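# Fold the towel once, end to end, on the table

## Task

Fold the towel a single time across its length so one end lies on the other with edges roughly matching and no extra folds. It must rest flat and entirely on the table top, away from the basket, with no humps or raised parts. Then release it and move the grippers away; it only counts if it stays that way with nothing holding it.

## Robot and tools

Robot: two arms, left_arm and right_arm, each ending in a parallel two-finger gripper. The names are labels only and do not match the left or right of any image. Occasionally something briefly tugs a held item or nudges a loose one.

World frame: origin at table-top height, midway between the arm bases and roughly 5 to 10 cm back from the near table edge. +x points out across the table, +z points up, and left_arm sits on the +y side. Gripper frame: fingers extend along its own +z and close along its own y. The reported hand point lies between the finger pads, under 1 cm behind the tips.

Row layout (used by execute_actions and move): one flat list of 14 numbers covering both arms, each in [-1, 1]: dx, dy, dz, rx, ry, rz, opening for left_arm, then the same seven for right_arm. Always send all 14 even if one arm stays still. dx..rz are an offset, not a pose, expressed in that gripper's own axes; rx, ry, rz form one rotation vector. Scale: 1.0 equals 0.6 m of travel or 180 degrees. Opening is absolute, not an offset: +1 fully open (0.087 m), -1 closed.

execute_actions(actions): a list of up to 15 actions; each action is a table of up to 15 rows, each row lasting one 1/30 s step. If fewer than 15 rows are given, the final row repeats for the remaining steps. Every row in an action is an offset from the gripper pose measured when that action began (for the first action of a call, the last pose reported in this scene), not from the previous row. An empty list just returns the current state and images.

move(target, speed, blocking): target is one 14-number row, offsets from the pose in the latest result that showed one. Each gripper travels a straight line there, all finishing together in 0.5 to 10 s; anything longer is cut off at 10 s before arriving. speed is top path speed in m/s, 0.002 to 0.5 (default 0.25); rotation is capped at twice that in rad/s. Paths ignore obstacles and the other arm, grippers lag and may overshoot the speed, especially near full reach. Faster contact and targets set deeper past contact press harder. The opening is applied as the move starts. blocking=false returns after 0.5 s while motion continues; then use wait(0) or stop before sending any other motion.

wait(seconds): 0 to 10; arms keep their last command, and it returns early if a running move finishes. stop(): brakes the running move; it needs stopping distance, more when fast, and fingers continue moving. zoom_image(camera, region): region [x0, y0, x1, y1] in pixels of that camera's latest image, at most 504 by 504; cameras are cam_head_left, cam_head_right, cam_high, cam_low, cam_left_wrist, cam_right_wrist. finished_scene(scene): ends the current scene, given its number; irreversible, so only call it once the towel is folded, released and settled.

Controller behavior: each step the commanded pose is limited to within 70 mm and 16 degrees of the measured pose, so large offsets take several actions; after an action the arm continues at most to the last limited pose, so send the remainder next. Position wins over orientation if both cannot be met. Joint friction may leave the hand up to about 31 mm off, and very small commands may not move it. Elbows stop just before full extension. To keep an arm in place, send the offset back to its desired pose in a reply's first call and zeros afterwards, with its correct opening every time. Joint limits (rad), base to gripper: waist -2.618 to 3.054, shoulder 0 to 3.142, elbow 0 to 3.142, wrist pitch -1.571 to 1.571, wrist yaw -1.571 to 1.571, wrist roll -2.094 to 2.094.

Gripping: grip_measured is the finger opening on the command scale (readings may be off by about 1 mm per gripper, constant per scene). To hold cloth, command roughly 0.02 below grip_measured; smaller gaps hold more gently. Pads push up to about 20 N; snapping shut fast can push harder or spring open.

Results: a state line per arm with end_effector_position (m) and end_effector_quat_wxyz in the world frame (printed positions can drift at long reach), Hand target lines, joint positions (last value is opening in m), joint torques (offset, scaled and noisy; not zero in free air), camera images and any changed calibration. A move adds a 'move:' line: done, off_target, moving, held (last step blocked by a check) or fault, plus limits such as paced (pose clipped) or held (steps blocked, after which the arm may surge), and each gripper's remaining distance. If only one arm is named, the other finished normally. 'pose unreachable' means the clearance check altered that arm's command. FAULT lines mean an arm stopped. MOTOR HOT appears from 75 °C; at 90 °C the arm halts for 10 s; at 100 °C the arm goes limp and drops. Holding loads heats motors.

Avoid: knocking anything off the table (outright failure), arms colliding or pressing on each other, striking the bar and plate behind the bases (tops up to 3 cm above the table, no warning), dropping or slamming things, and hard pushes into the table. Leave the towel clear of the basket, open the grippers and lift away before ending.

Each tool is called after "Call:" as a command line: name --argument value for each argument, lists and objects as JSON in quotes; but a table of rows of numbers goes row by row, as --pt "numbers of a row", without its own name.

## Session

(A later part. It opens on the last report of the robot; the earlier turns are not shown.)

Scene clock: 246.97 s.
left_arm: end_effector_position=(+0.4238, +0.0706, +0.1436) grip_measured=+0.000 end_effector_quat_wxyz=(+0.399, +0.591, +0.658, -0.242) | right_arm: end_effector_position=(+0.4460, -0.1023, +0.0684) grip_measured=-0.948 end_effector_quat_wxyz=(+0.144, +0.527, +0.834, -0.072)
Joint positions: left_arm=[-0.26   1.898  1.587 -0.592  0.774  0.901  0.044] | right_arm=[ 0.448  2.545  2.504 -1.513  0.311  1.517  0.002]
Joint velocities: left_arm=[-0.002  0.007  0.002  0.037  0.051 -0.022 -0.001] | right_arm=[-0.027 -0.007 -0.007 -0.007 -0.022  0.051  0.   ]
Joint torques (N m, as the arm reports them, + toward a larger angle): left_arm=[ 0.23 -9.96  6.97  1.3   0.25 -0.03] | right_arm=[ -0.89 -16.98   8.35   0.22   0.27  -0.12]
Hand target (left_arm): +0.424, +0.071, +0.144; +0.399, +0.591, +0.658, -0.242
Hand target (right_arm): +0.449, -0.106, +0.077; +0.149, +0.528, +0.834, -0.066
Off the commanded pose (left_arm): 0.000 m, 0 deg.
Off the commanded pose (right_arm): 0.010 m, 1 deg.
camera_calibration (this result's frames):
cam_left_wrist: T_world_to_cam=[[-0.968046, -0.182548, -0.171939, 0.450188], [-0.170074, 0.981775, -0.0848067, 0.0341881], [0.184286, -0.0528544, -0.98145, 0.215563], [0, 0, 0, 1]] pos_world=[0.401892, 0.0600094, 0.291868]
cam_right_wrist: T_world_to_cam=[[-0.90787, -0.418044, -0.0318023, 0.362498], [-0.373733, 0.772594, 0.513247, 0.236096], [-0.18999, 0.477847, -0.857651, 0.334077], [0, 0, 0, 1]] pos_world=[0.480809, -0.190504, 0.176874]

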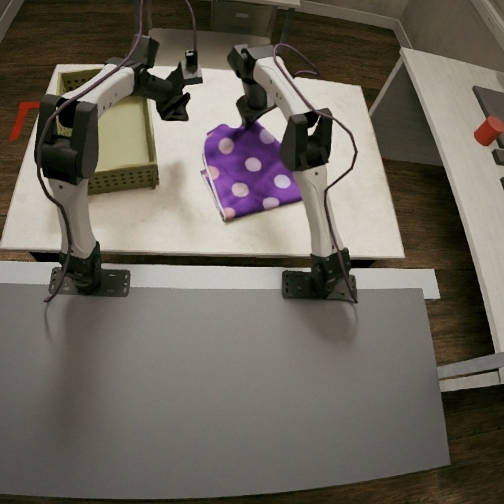

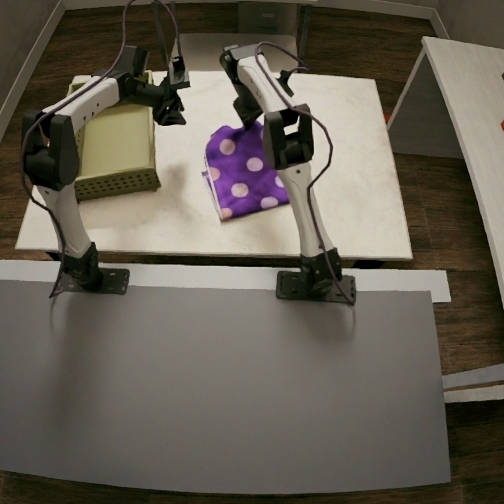

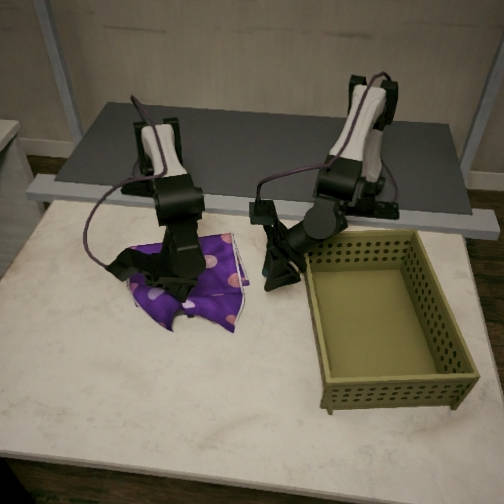

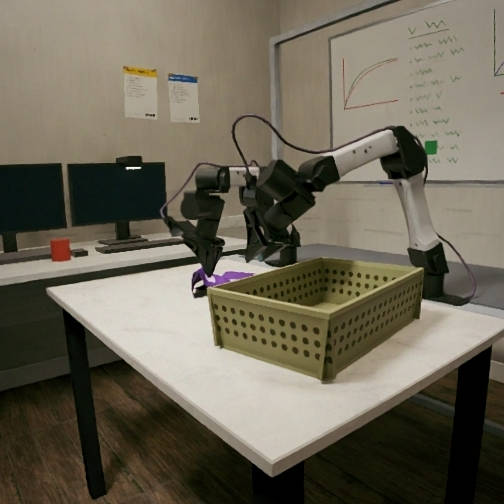

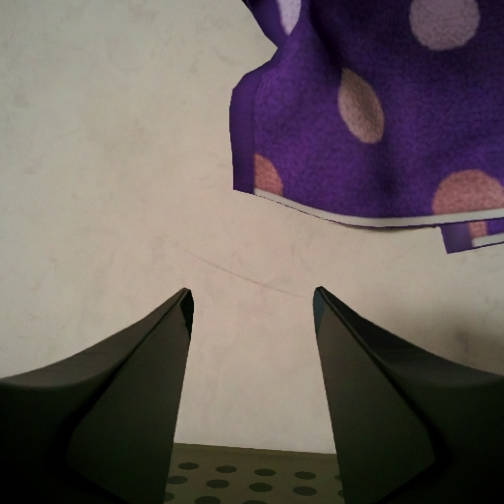

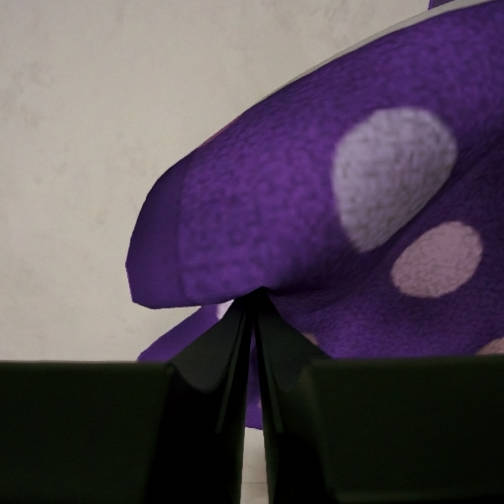

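Call:
move --target '[0.036,0.036,0.206,0.03,0,0,0,0,0,0,0,0,0,-0.98]' --speed 0.1

Scene clock: 249.50 s.
left_arm: end_effector_position=(+0.4681, -0.0063, +0.0540) grip_measured=+0.000 end_effector_quat_wxyz=(+0.362, +0.607, +0.650, -0.281) | right_arm: end_effector_position=(+0.4460, -0.1023, +0.0684) grip_measured=-0.948 end_effector_quat_wxyz=(+0.144, +0.527, +0.834, -0.072)
Joint positions: left_arm=[-0.373  2.301  1.863 -0.5    0.774  0.845  0.044] | right_arm=[ 0.448  2.545  2.504 -1.513  0.311  1.517  0.002]
Joint velocities: left_arm=[ 0.007 -0.012 -0.017 -0.022 -0.022  0.037  0.001] | right_arm=[-0.022  0.012  0.012  0.022 -0.007  0.022 -0.   ]
Joint torques (N m, as the arm reports them, + toward a larger angle): left_arm=[ -0.17 -12.13   9.06   1.35   0.17  -0.02] | right_arm=[ -0.15 -16.37   6.43   0.3    0.26  -0.02]
Hand target (left_arm): +0.475, -0.010, +0.060; +0.371, +0.608, +0.646, -0.274
Hand target (right_arm): +0.446, -0.102, +0.068; +0.144, +0.527, +0.834, -0.072
Off the commanded pose (left_arm): 0.009 m, 1 deg.
Off the commanded pose (right_arm): 0.000 m, 0 deg.
move: done
camera_calibration (this result's frames):
cam_left_wrist: T_world_to_cam=[[-0.990117, -0.103636, -0.0944914, 0.470285], [-0.0970012, 0.992655, -0.0723012, 0.0748802], [0.10129, -0.0624209, -0.992897, 0.154802], [0, 0, 0, 1]] pos_world=[0.457221, -0.015929, 0.203555]
cam_right_wrist: T_world_to_cam=[[-0.90787, -0.418044, -0.0318023, 0.362498], [-0.373733, 0.772594, 0.513247, 0.236096], [-0.18999, 0.477847, -0.857651, 0.334077], [0, 0, 0, 1]] pos_world=[0.480809, -0.190504, 0.176874]

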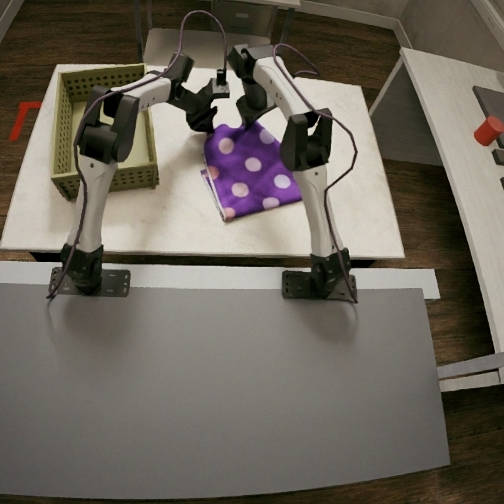

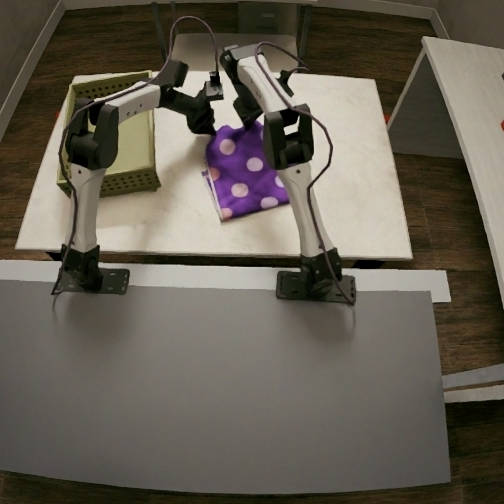

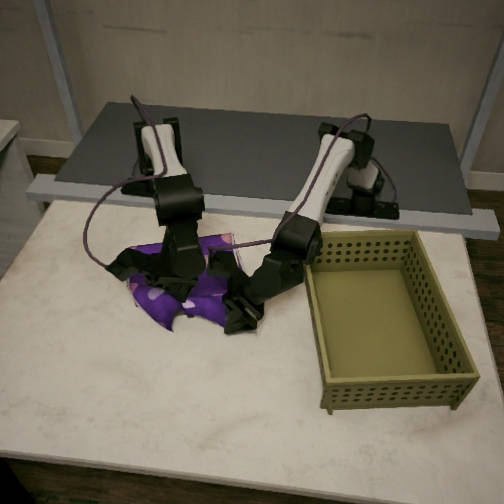

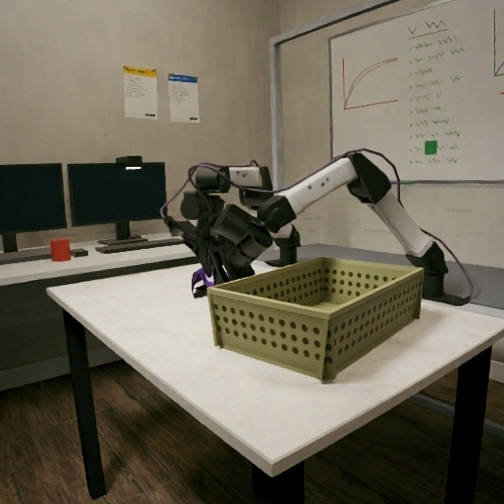

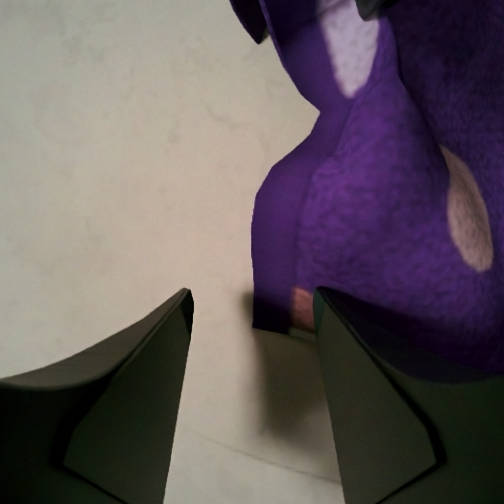

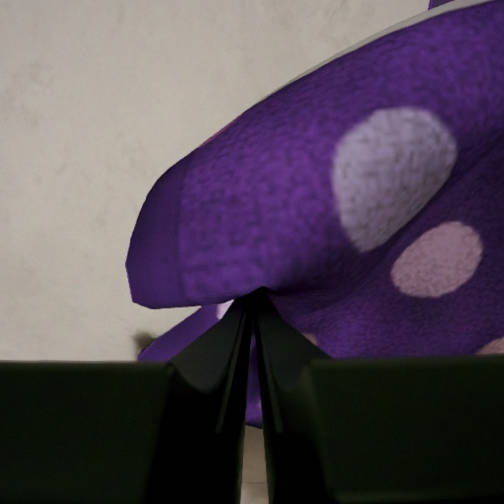

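Call:
move --target '[0.038,-0.012,0.046,0,0,0,0,0,0,0,0,0,0,-0.98]' --speed 0.05

Call:
execute_actions --actions '[[[0.005,0,0.005,0,0,0,-0.3,0,0,0,0,0,0,-0.98]],[[0,0,0,0,0,0,-0.6,0,0,0,0,0,0,-0.98]],[[0,0,0,0,0,0,-0.85,0,0,0,0,0,0,-0.98]],[[0,0,0,0,0,0,-1,0,0,0,0,0,0,-0.98]]]'

Scene clock: 251.43 s.
left_arm: end_effector_position=(+0.4691, -0.0159, +0.0329) grip_measured=+0.000 end_effector_quat_wxyz=(+0.372, +0.608, +0.643, -0.281) | right_arm: end_effector_position=(+0.4460, -0.1023, +0.0684) grip_measured=-0.948 end_effector_quat_wxyz=(+0.144, +0.527, +0.834, -0.072)
Joint positions: left_arm=[-0.388  2.326  1.803 -0.38   0.774  0.826  0.044] | right_arm=[ 0.448  2.545  2.504 -1.513  0.311  1.517  0.002]
Joint velocities: left_arm=[ 0.002 -0.007 -0.022  0.022 -0.007 -0.022  0.   ] | right_arm=[ 0.002  0.002 -0.007 -0.051 -0.007 -0.022 -0.   ]
Joint torques (N m, as the arm reports them, + toward a larger angle): left_arm=[ -0.18 -12.09   5.04   1.46   0.15  -0.04] | right_arm=[ -0.12 -16.36   6.4    0.3    0.27  -0.03]
Hand target (left_arm): +0.465, -0.016, +0.019; +0.362, +0.607, +0.650, -0.281
Hand target (right_arm): +0.446, -0.102, +0.068; +0.144, +0.527, +0.834, -0.072
Off the commanded pose (left_arm): 0.015 m, 1 deg.
Off the commanded pose (right_arm): 0.000 m, 0 deg.
move: off_target (left_arm)
camera_calibration (this result's frames):
cam_left_wrist: T_world_to_cam=[[-0.98874, -0.100899, -0.110514, 0.468157], [-0.091138, 0.991755, -0.0900859, 0.0807625], [0.118692, -0.0789995, -0.989783, 0.124545], [0, 0, 0, 1]] pos_world=[0.455463, -0.023021, 0.182285]
cam_right_wrist: T_world_to_cam=[[-0.90787, -0.418044, -0.0318023, 0.362498], [-0.373733, 0.772594, 0.513247, 0.236096], [-0.18999, 0.477847, -0.857651, 0.334077], [0, 0, 0, 1]] pos_world=[0.480809, -0.190504, 0.176874]

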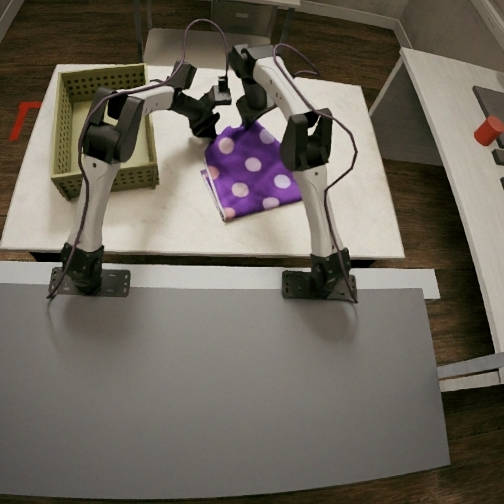

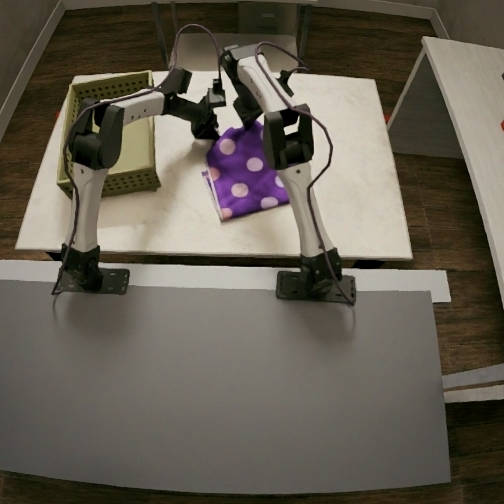

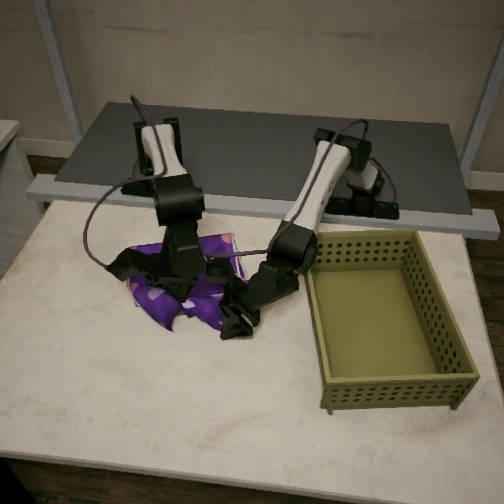

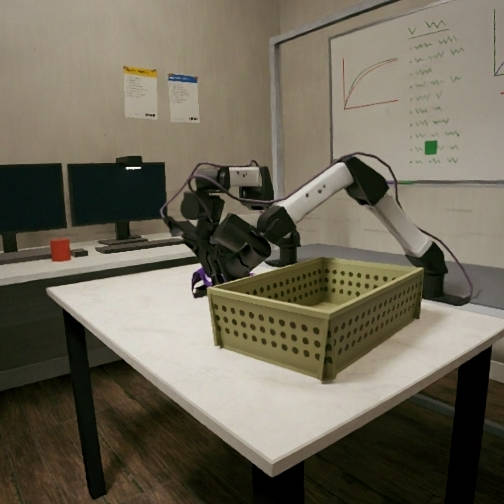

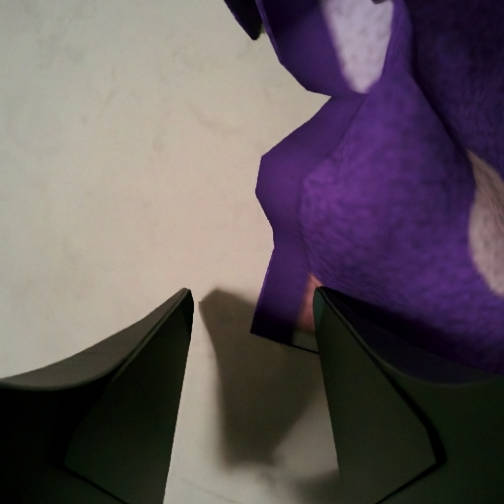

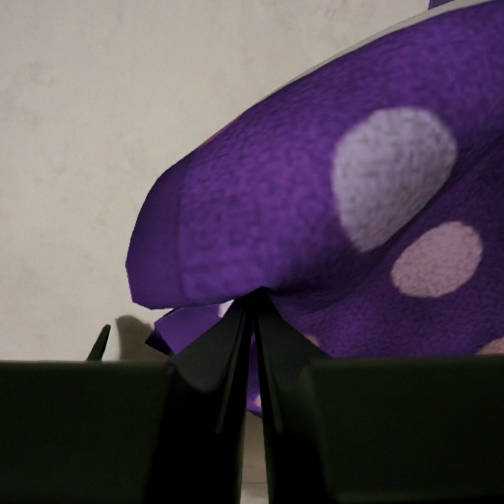

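Scene clock: 253.43 s.
left_arm: end_effector_position=(+0.4691, -0.0159, +0.0329) grip_measured=-1.000 end_effector_quat_wxyz=(+0.372, +0.608, +0.643, -0.281) | right_arm: end_effector_position=(+0.4460, -0.1023, +0.0684) grip_measured=-0.948 end_effector_quat_wxyz=(+0.144, +0.527, +0.834, -0.072)
Joint positions: left_arm=[-0.388  2.326  1.803 -0.38   0.774  0.826  0.   ] | right_arm=[ 0.448  2.545  2.504 -1.513  0.311  1.517  0.002]
Joint velocities: left_arm=[ 0.002 -0.012  0.017 -0.022  0.051 -0.037  0.   ] | right_arm=[-0.012  0.012 -0.017  0.051  0.037 -0.007  0.   ]
Joint torques (N m, as the arm reports them, + toward a larger angle): left_arm=[  0.35 -12.98   7.07   1.3    0.24  -0.03] | right_arm=[ -0.12 -16.38   6.41   0.3    0.27  -0.02]
Hand target (left_arm): +0.469, -0.016, +0.033; +0.372, +0.608, +0.643, -0.281
Hand target (right_arm): +0.446, -0.102, +0.068; +0.144, +0.527, +0.834, -0.072
Off the commanded pose (left_arm): 0.000 m, 0 deg.
Off the commanded pose (right_arm): 0.000 m, 0 deg.
camera_calibration (this result's frames):
cam_left_wrist: T_world_to_cam=[[-0.98874, -0.100899, -0.110514, 0.468157], [-0.091138, 0.991755, -0.0900859, 0.0807625], [0.118692, -0.0789995, -0.989783, 0.124545], [0, 0, 0, 1]] pos_world=[0.455463, -0.023021, 0.182285]
cam_right_wrist: T_world_to_cam=[[-0.90787, -0.418044, -0.0318023, 0.362498], [-0.373733, 0.772594, 0.513247, 0.236096], [-0.18999, 0.477847, -0.857651, 0.334077], [0, 0, 0, 1]] pos_world=[0.480809, -0.190504, 0.176874]

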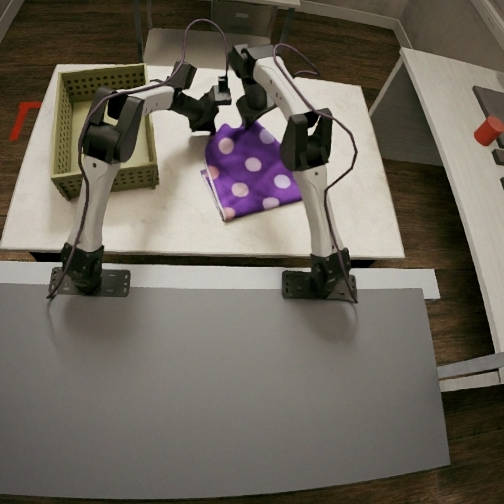

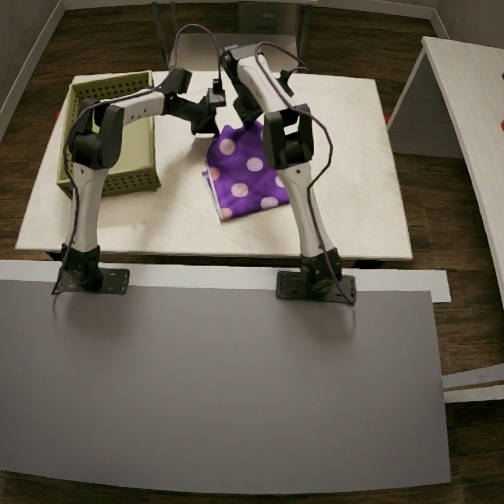

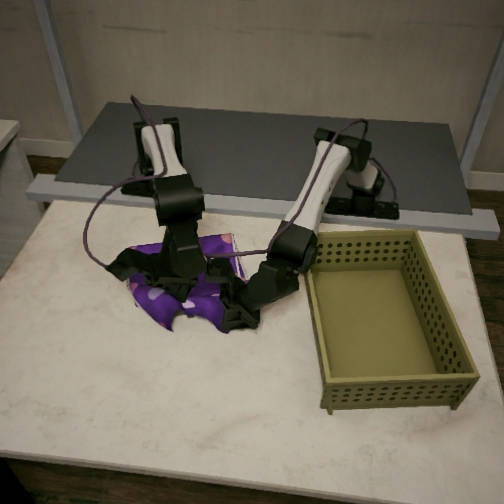

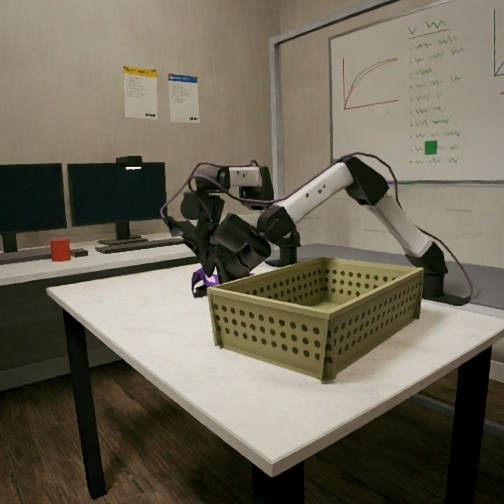

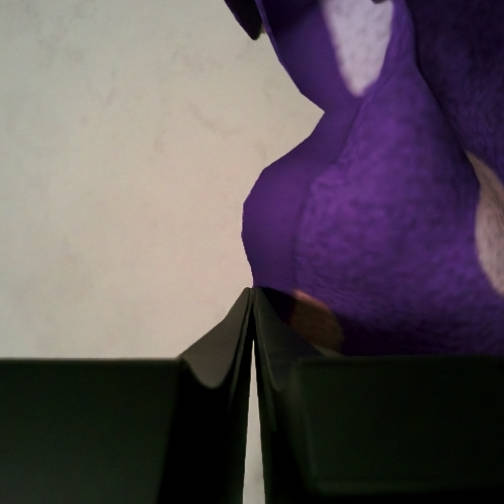

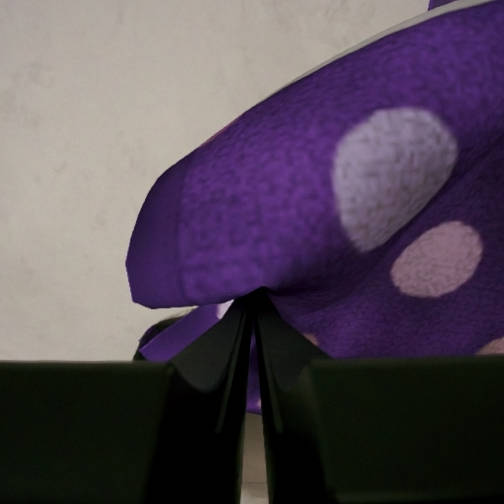

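Call:
execute_actions --actions '[[[0,0,0,0,0,0,0,0,0,0,0,0,0,-0.98]],[[0.01,-0.028,0.05,0.02,0,0,0,0,0,0,0,0,0,-0.98]],[[0.02,0,0.02,0,0,0,0,0,0,0,0,0,0,-0.98]],[[0.02,0,0.015,0,0,0,-0.3,0,0,0,0,0,0,-0.98]],[[0.015,0,0.01,0,0,0,-0.6,0,0,0,0,0,0,-0.98]],[[0.015,0,0.01,0,0,0,-0.85,0,0,0,0,0,0,-0.98]],[[0.015,0,0.01,0,0,0,-1,0,0,0,0,0,0,-0.98]]]'

Scene clock: 257.47 s.
left_arm: end_effector_position=(+0.4746, -0.0466, +0.0326) grip_measured=-1.000 end_effector_quat_wxyz=(+0.408, +0.624, +0.600, -0.290) | right_arm: end_effector_position=(+0.4460, -0.1023, +0.0684) grip_measured=-0.948 end_effector_quat_wxyz=(+0.144, +0.527, +0.834, -0.072)
Joint positions: left_arm=[-0.424  2.369  1.815 -0.249  0.812  0.822  0.   ] | right_arm=[ 0.448  2.545  2.504 -1.513  0.311  1.517  0.002]
Joint velocities: left_arm=[ 0.002  0.007  0.012  0.007 -0.007  0.007  0.   ] | right_arm=[-0.012 -0.007  0.007 -0.051 -0.081 -0.037 -0.   ]
Joint torques (N m, as the arm reports them, + toward a larger angle): left_arm=[  0.2  -12.32   6.31   1.54   0.25   0.  ] | right_arm=[ -0.14 -16.39   6.39   0.3    0.27  -0.03]
Hand target (left_arm): +0.475, -0.046, +0.026; +0.406, +0.624, +0.601, -0.291
Hand target (right_arm): +0.446, -0.102, +0.068; +0.144, +0.527, +0.834, -0.072
Off the commanded pose (left_arm): 0.007 m, 0 deg.
Off the commanded pose (right_arm): 0.000 m, 0 deg.
camera_calibration (this result's frames):
cam_left_wrist: T_world_to_cam=[[-0.982259, -0.0524914, -0.180031, 0.471958], [-0.0232537, 0.98671, -0.16082, 0.0815197], [0.18608, -0.15378, -0.970425, 0.0851181], [0, 0, 0, 1]] pos_world=[0.449642, -0.042573, 0.180678]
cam_right_wrist: T_world_to_cam=[[-0.90787, -0.418044, -0.0318023, 0.362498], [-0.373733, 0.772594, 0.513247, 0.236096], [-0.18999, 0.477847, -0.857651, 0.334077], [0, 0, 0, 1]] pos_world=[0.480809, -0.190504, 0.176874]

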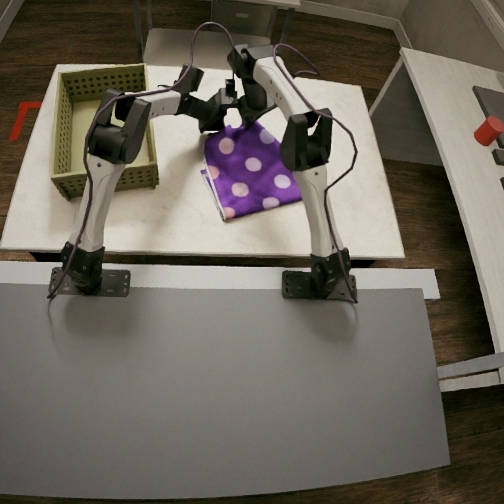

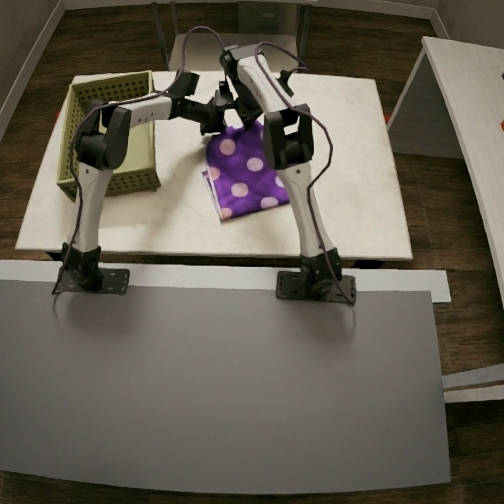

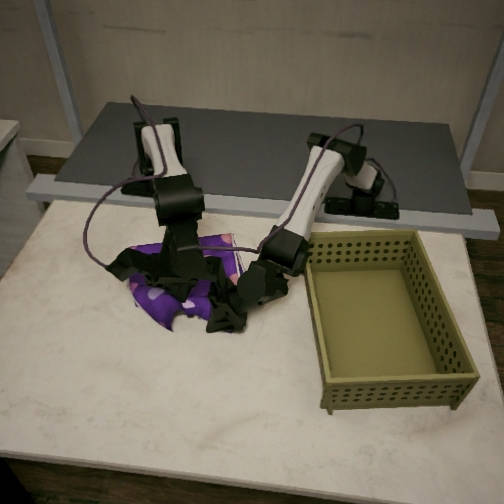

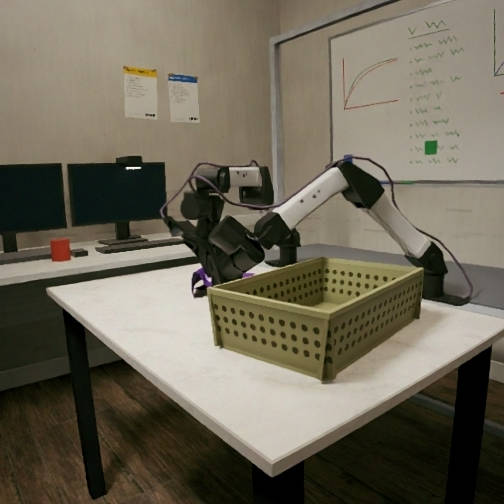

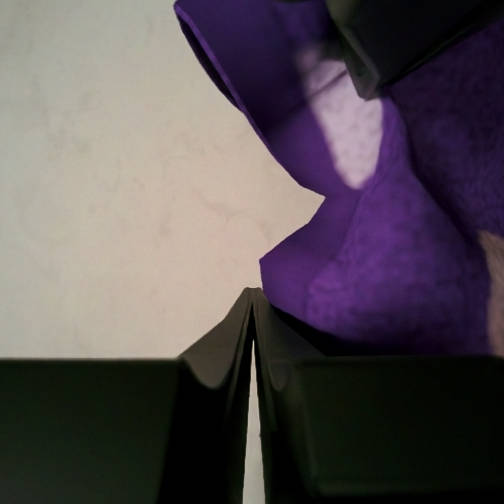

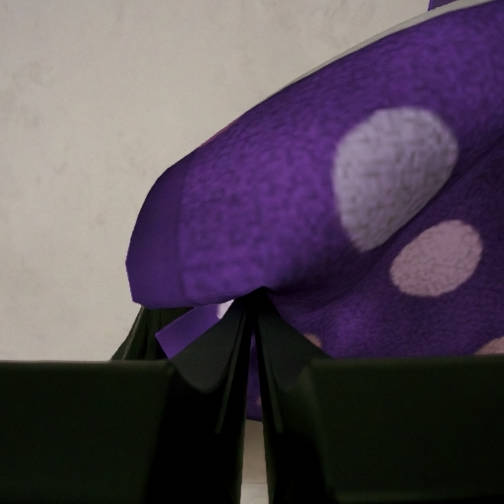

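Call:
move --target '[-0.008,-0.06,-0.055,-0.03,0,0,0,0,0,0,0,0,0,-0.98]' --speed 0.05

Call:
move --target '[0.05,-0.015,0.032,0,0,0,0,0,0,0,0,0,0,-0.98]' --speed 0.03

Scene clock: 259.37 s.
left_arm: end_effector_position=(+0.4384, -0.0215, +0.0432) grip_measured=+0.000 end_effector_quat_wxyz=(+0.432, +0.604, +0.615, -0.266) | right_arm: end_effector_position=(+0.4460, -0.1023, +0.0684) grip_measured=-0.948 end_effector_quat_wxyz=(+0.144, +0.527, +0.834, -0.072)
Joint positions: left_arm=[-0.424  2.143  1.445 -0.023  0.752  0.755  0.044] | right_arm=[ 0.448  2.545  2.504 -1.513  0.311  1.517  0.002]
Joint velocities: left_arm=[-0.012  0.002 -0.017  0.066 -0.007 -0.022 -0.002] | right_arm=[ 0.002  0.007  0.007  0.037 -0.051 -0.037  0.   ]
Joint torques (N m, as the arm reports them, + toward a larger angle): left_arm=[ -0.38 -12.94   4.95   1.67   0.09  -0.03] | right_arm=[ -0.14 -16.37   6.4    0.3    0.27  -0.03]
Hand target (left_arm): +0.435, -0.023, +0.047; +0.436, +0.604, +0.613, -0.262
Hand target (right_arm): +0.446, -0.102, +0.068; +0.144, +0.527, +0.834, -0.072
Off the commanded pose (left_arm): 0.006 m, 1 deg.
Off the commanded pose (right_arm): 0.000 m, 0 deg.
move: done
camera_calibration (this result's frames):
cam_left_wrist: T_world_to_cam=[[-0.968427, -0.128635, -0.213548, 0.433373], [-0.0924257, 0.98081, -0.171668, 0.0883283], [0.231532, -0.146511, -0.961731, 0.0858584], [0, 0, 0, 1]] pos_world=[0.407974, -0.018307, 0.190282]
cam_right_wrist: T_world_to_cam=[[-0.90787, -0.418044, -0.0318023, 0.362498], [-0.373733, 0.772594, 0.513247, 0.236096], [-0.18999, 0.477847, -0.857651, 0.334077], [0, 0, 0, 1]] pos_world=[0.480809, -0.190504, 0.176874]

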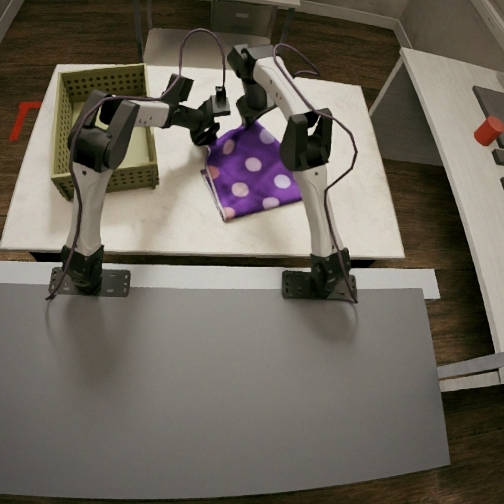

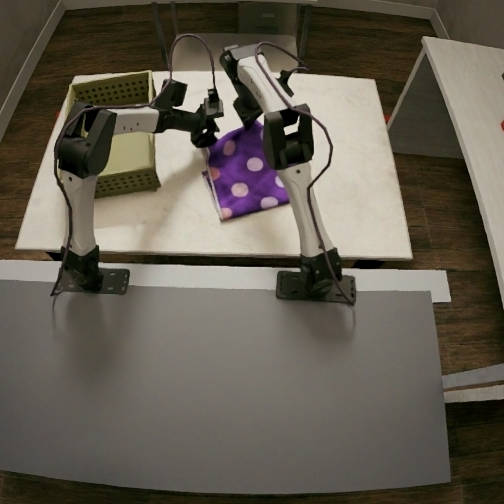

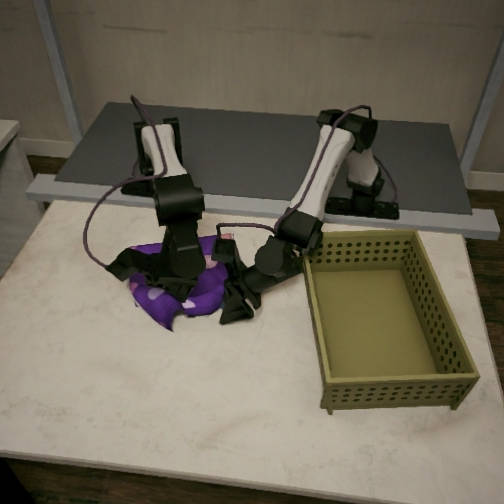

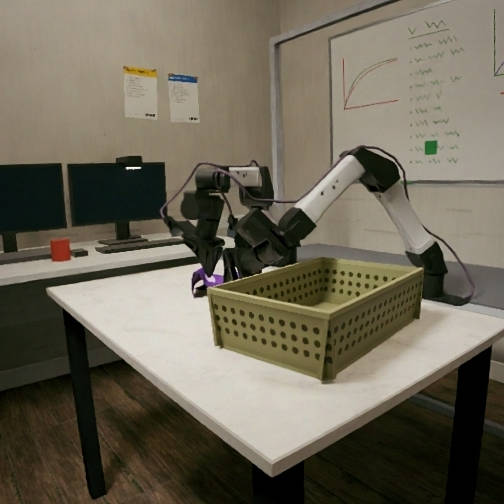

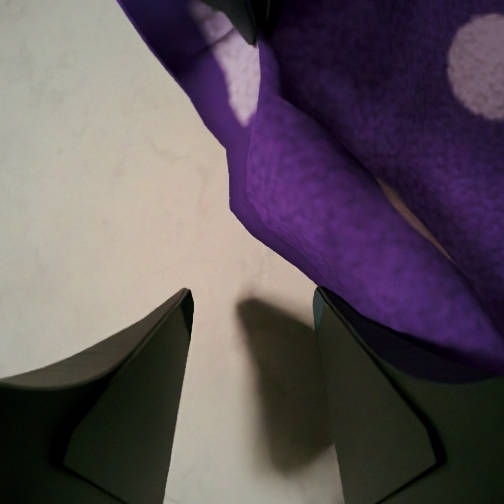

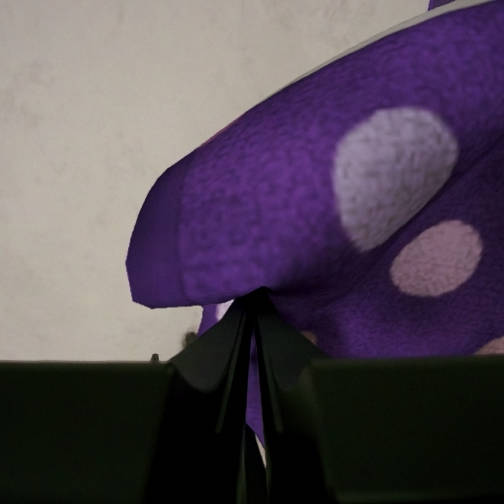

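Scene clock: 260.83 s.
left_arm: end_effector_position=(+0.4462, -0.0260, +0.0317) grip_measured=+0.000 end_effector_quat_wxyz=(+0.452, +0.604, +0.601, -0.262) | right_arm: end_effector_position=(+0.4460, -0.1023, +0.0684) grip_measured=-0.948 end_effector_quat_wxyz=(+0.144, +0.527, +0.834, -0.072)
Joint positions: left_arm=[-0.424  2.181  1.419  0.094  0.757  0.75   0.044] | right_arm=[ 0.448  2.545  2.504 -1.513  0.311  1.517  0.002]
Joint velocities: left_arm=[-0.002  0.002 -0.027 -0.007 -0.022  0.022  0.001] | right_arm=[ 0.007 -0.002 -0.002  0.022 -0.007 -0.037  0.   ]
Joint torques (N m, as the arm reports them, + toward a larger angle): left_arm=[-0.28 -9.87  4.32  1.58  0.04  0.02] | right_arm=[ -0.15 -16.38   6.4    0.3    0.26  -0.03]
Hand target (left_arm): +0.437, -0.023, +0.007; +0.432, +0.604, +0.615, -0.266
Hand target (right_arm): +0.446, -0.102, +0.068; +0.144, +0.527, +0.834, -0.072
Off the commanded pose (left_arm): 0.027 m, 3 deg.
Off the commanded pose (right_arm): 0.000 m, 0 deg.
move: off_target (left_arm)
camera_calibration (this result's frames):
cam_left_wrist: T_world_to_cam=[[-0.958776, -0.132755, -0.251247, 0.434641], [-0.0824131, 0.976068, -0.201244, 0.0877987], [0.271951, -0.172242, -0.946771, 0.0531399], [0, 0, 0, 1]] pos_world=[0.409507, -0.018844, 0.177183]
cam_right_wrist: T_world_to_cam=[[-0.90787, -0.418044, -0.0318023, 0.362498], [-0.373733, 0.772594, 0.513247, 0.236096], [-0.18999, 0.477847, -0.857651, 0.334077], [0, 0, 0, 1]] pos_world=[0.480809, -0.190504, 0.176874]

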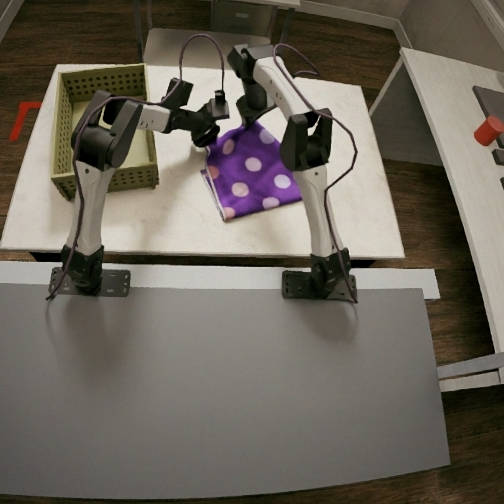

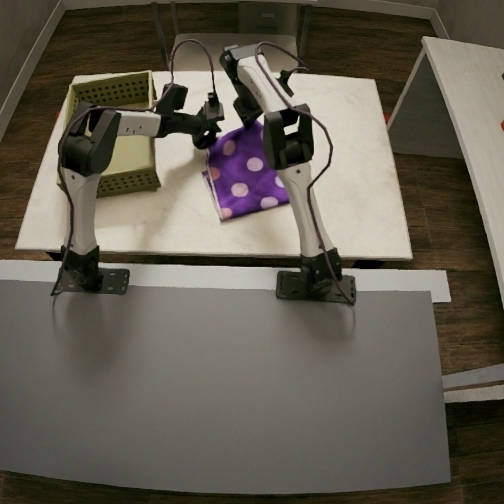

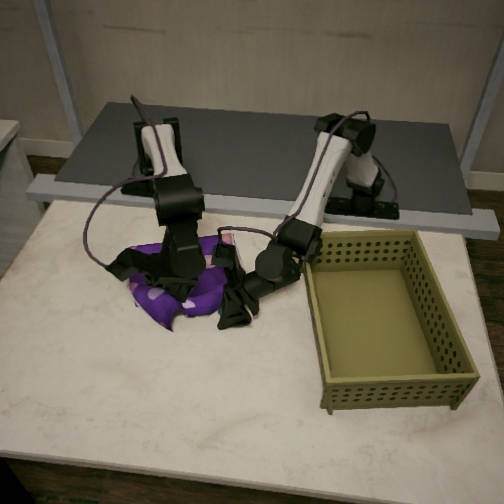

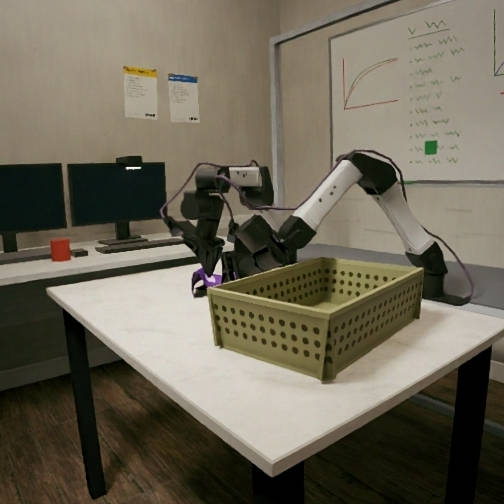

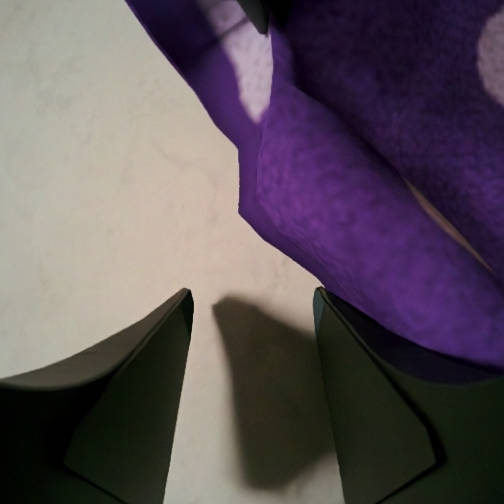

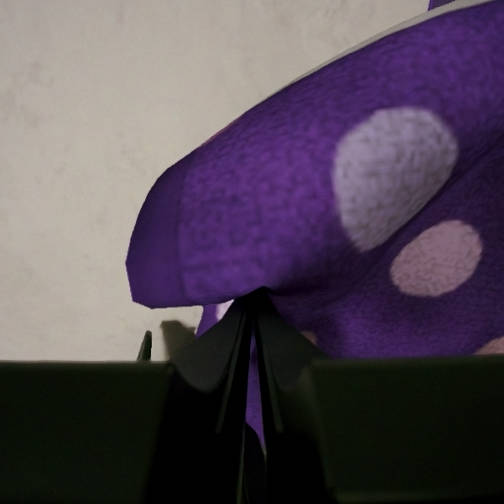

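Call:
move --target '[-0.03,0.03,-0.15,0,0,0,0.3,-0.043,-0.06,-0.15,0,0,0,-0.98]' --speed 0.08

Scene clock: 263.07 s.
left_arm: end_effector_position=(+0.4445, +0.0423, +0.0891) grip_measured=+0.300 end_effector_quat_wxyz=(+0.452, +0.605, +0.603, -0.258) | right_arm: end_effector_position=(+0.4133, -0.1152, +0.1577) grip_measured=-0.948 end_effector_quat_wxyz=(+0.172, +0.530, +0.830, -0.033)
Joint positions: left_arm=[-0.28   2.004  1.418 -0.181  0.858  0.89   0.057] | right_arm=[ 0.448  2.28   2.391 -1.568  0.311  1.512  0.002]
Joint velocities: left_arm=[-0.007 -0.002 -0.017 -0.066 -0.037  0.007 -0.001] | right_arm=[ 0.022 -0.002 -0.017 -0.022  0.037 -0.037 -0.   ]
Joint torques (N m, as the arm reports them, + toward a larger angle): left_arm=[  0.62 -12.05   5.83   1.34   0.3    0.06] | right_arm=[  0.05 -15.68   4.9    0.43   0.23  -0.15]
Hand target (left_arm): +0.440, +0.045, +0.092; +0.452, +0.605, +0.602, -0.261
Hand target (right_arm): +0.408, -0.116, +0.159; +0.168, +0.524, +0.834, -0.036
Off the commanded pose (left_arm): 0.006 m, 0 deg.
Off the commanded pose (right_arm): 0.005 m, 6 deg.
joint sent to its limit (right arm) — the command would take joint 4 (wrist pitch) past its lower limit, so that joint was sent only as far as its limit.
move: off_target (right_arm)
camera_calibration (this result's frames):
cam_left_wrist: T_world_to_cam=[[-0.957397, -0.135725, -0.254892, 0.456298], [-0.0862304, 0.976762, -0.196217, 0.0337354], [0.2756, -0.165878, -0.946852, 0.117857], [0, 0, 0, 1]] pos_world=[0.407286, 0.0485295, 0.234519]
cam_right_wrist: T_world_to_cam=[[-0.898099, -0.420758, -0.127986, 0.341142], [-0.424037, 0.751248, 0.505786, 0.207483], [-0.116664, 0.508517, -0.853112, 0.383201], [0, 0, 0, 1]] pos_world=[0.439066, -0.207198, 0.265633]

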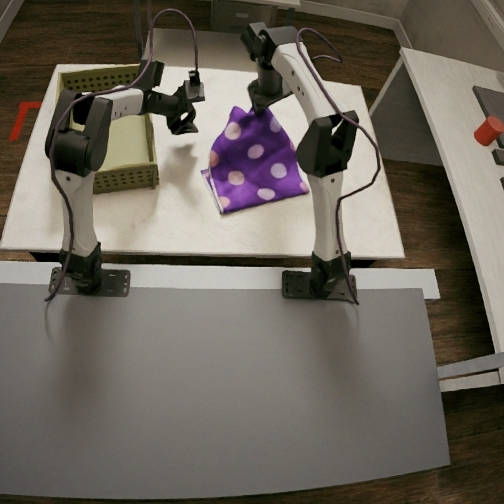

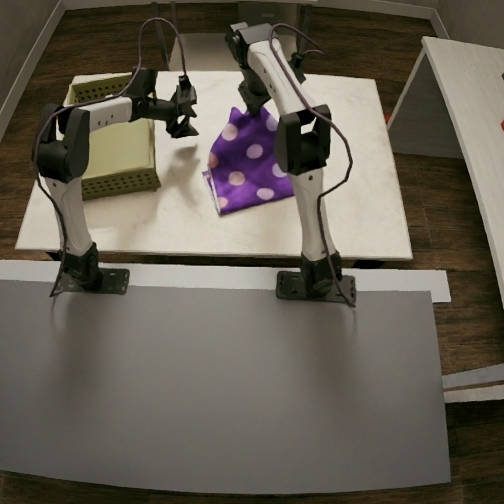

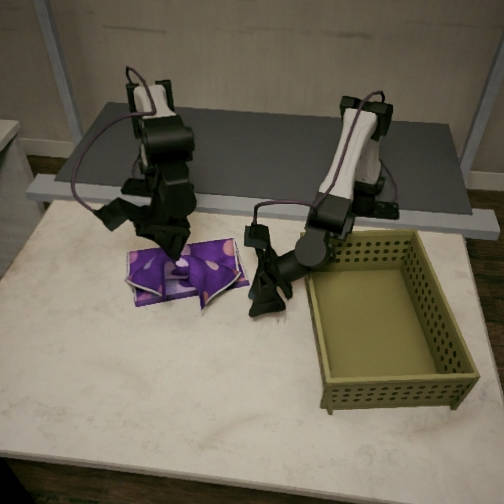

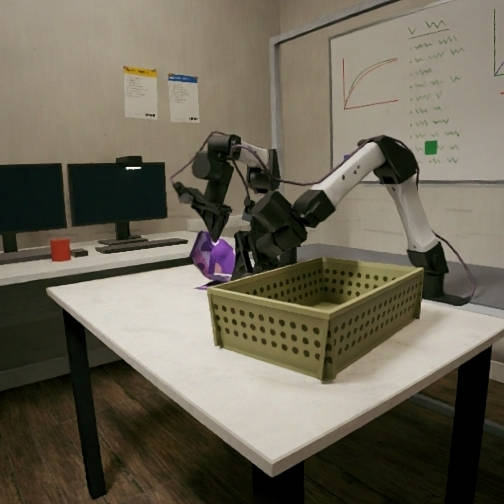

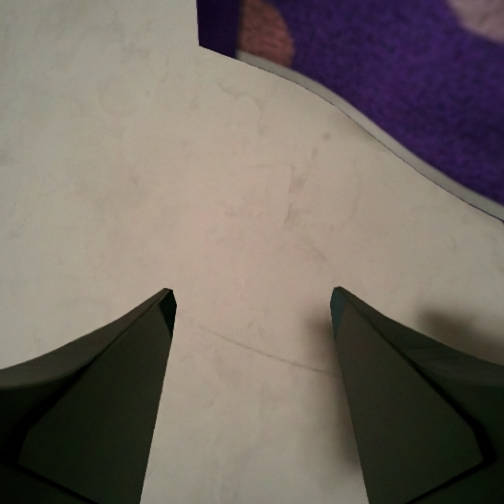

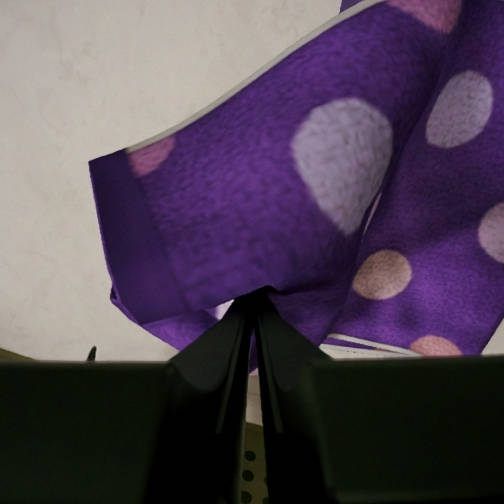

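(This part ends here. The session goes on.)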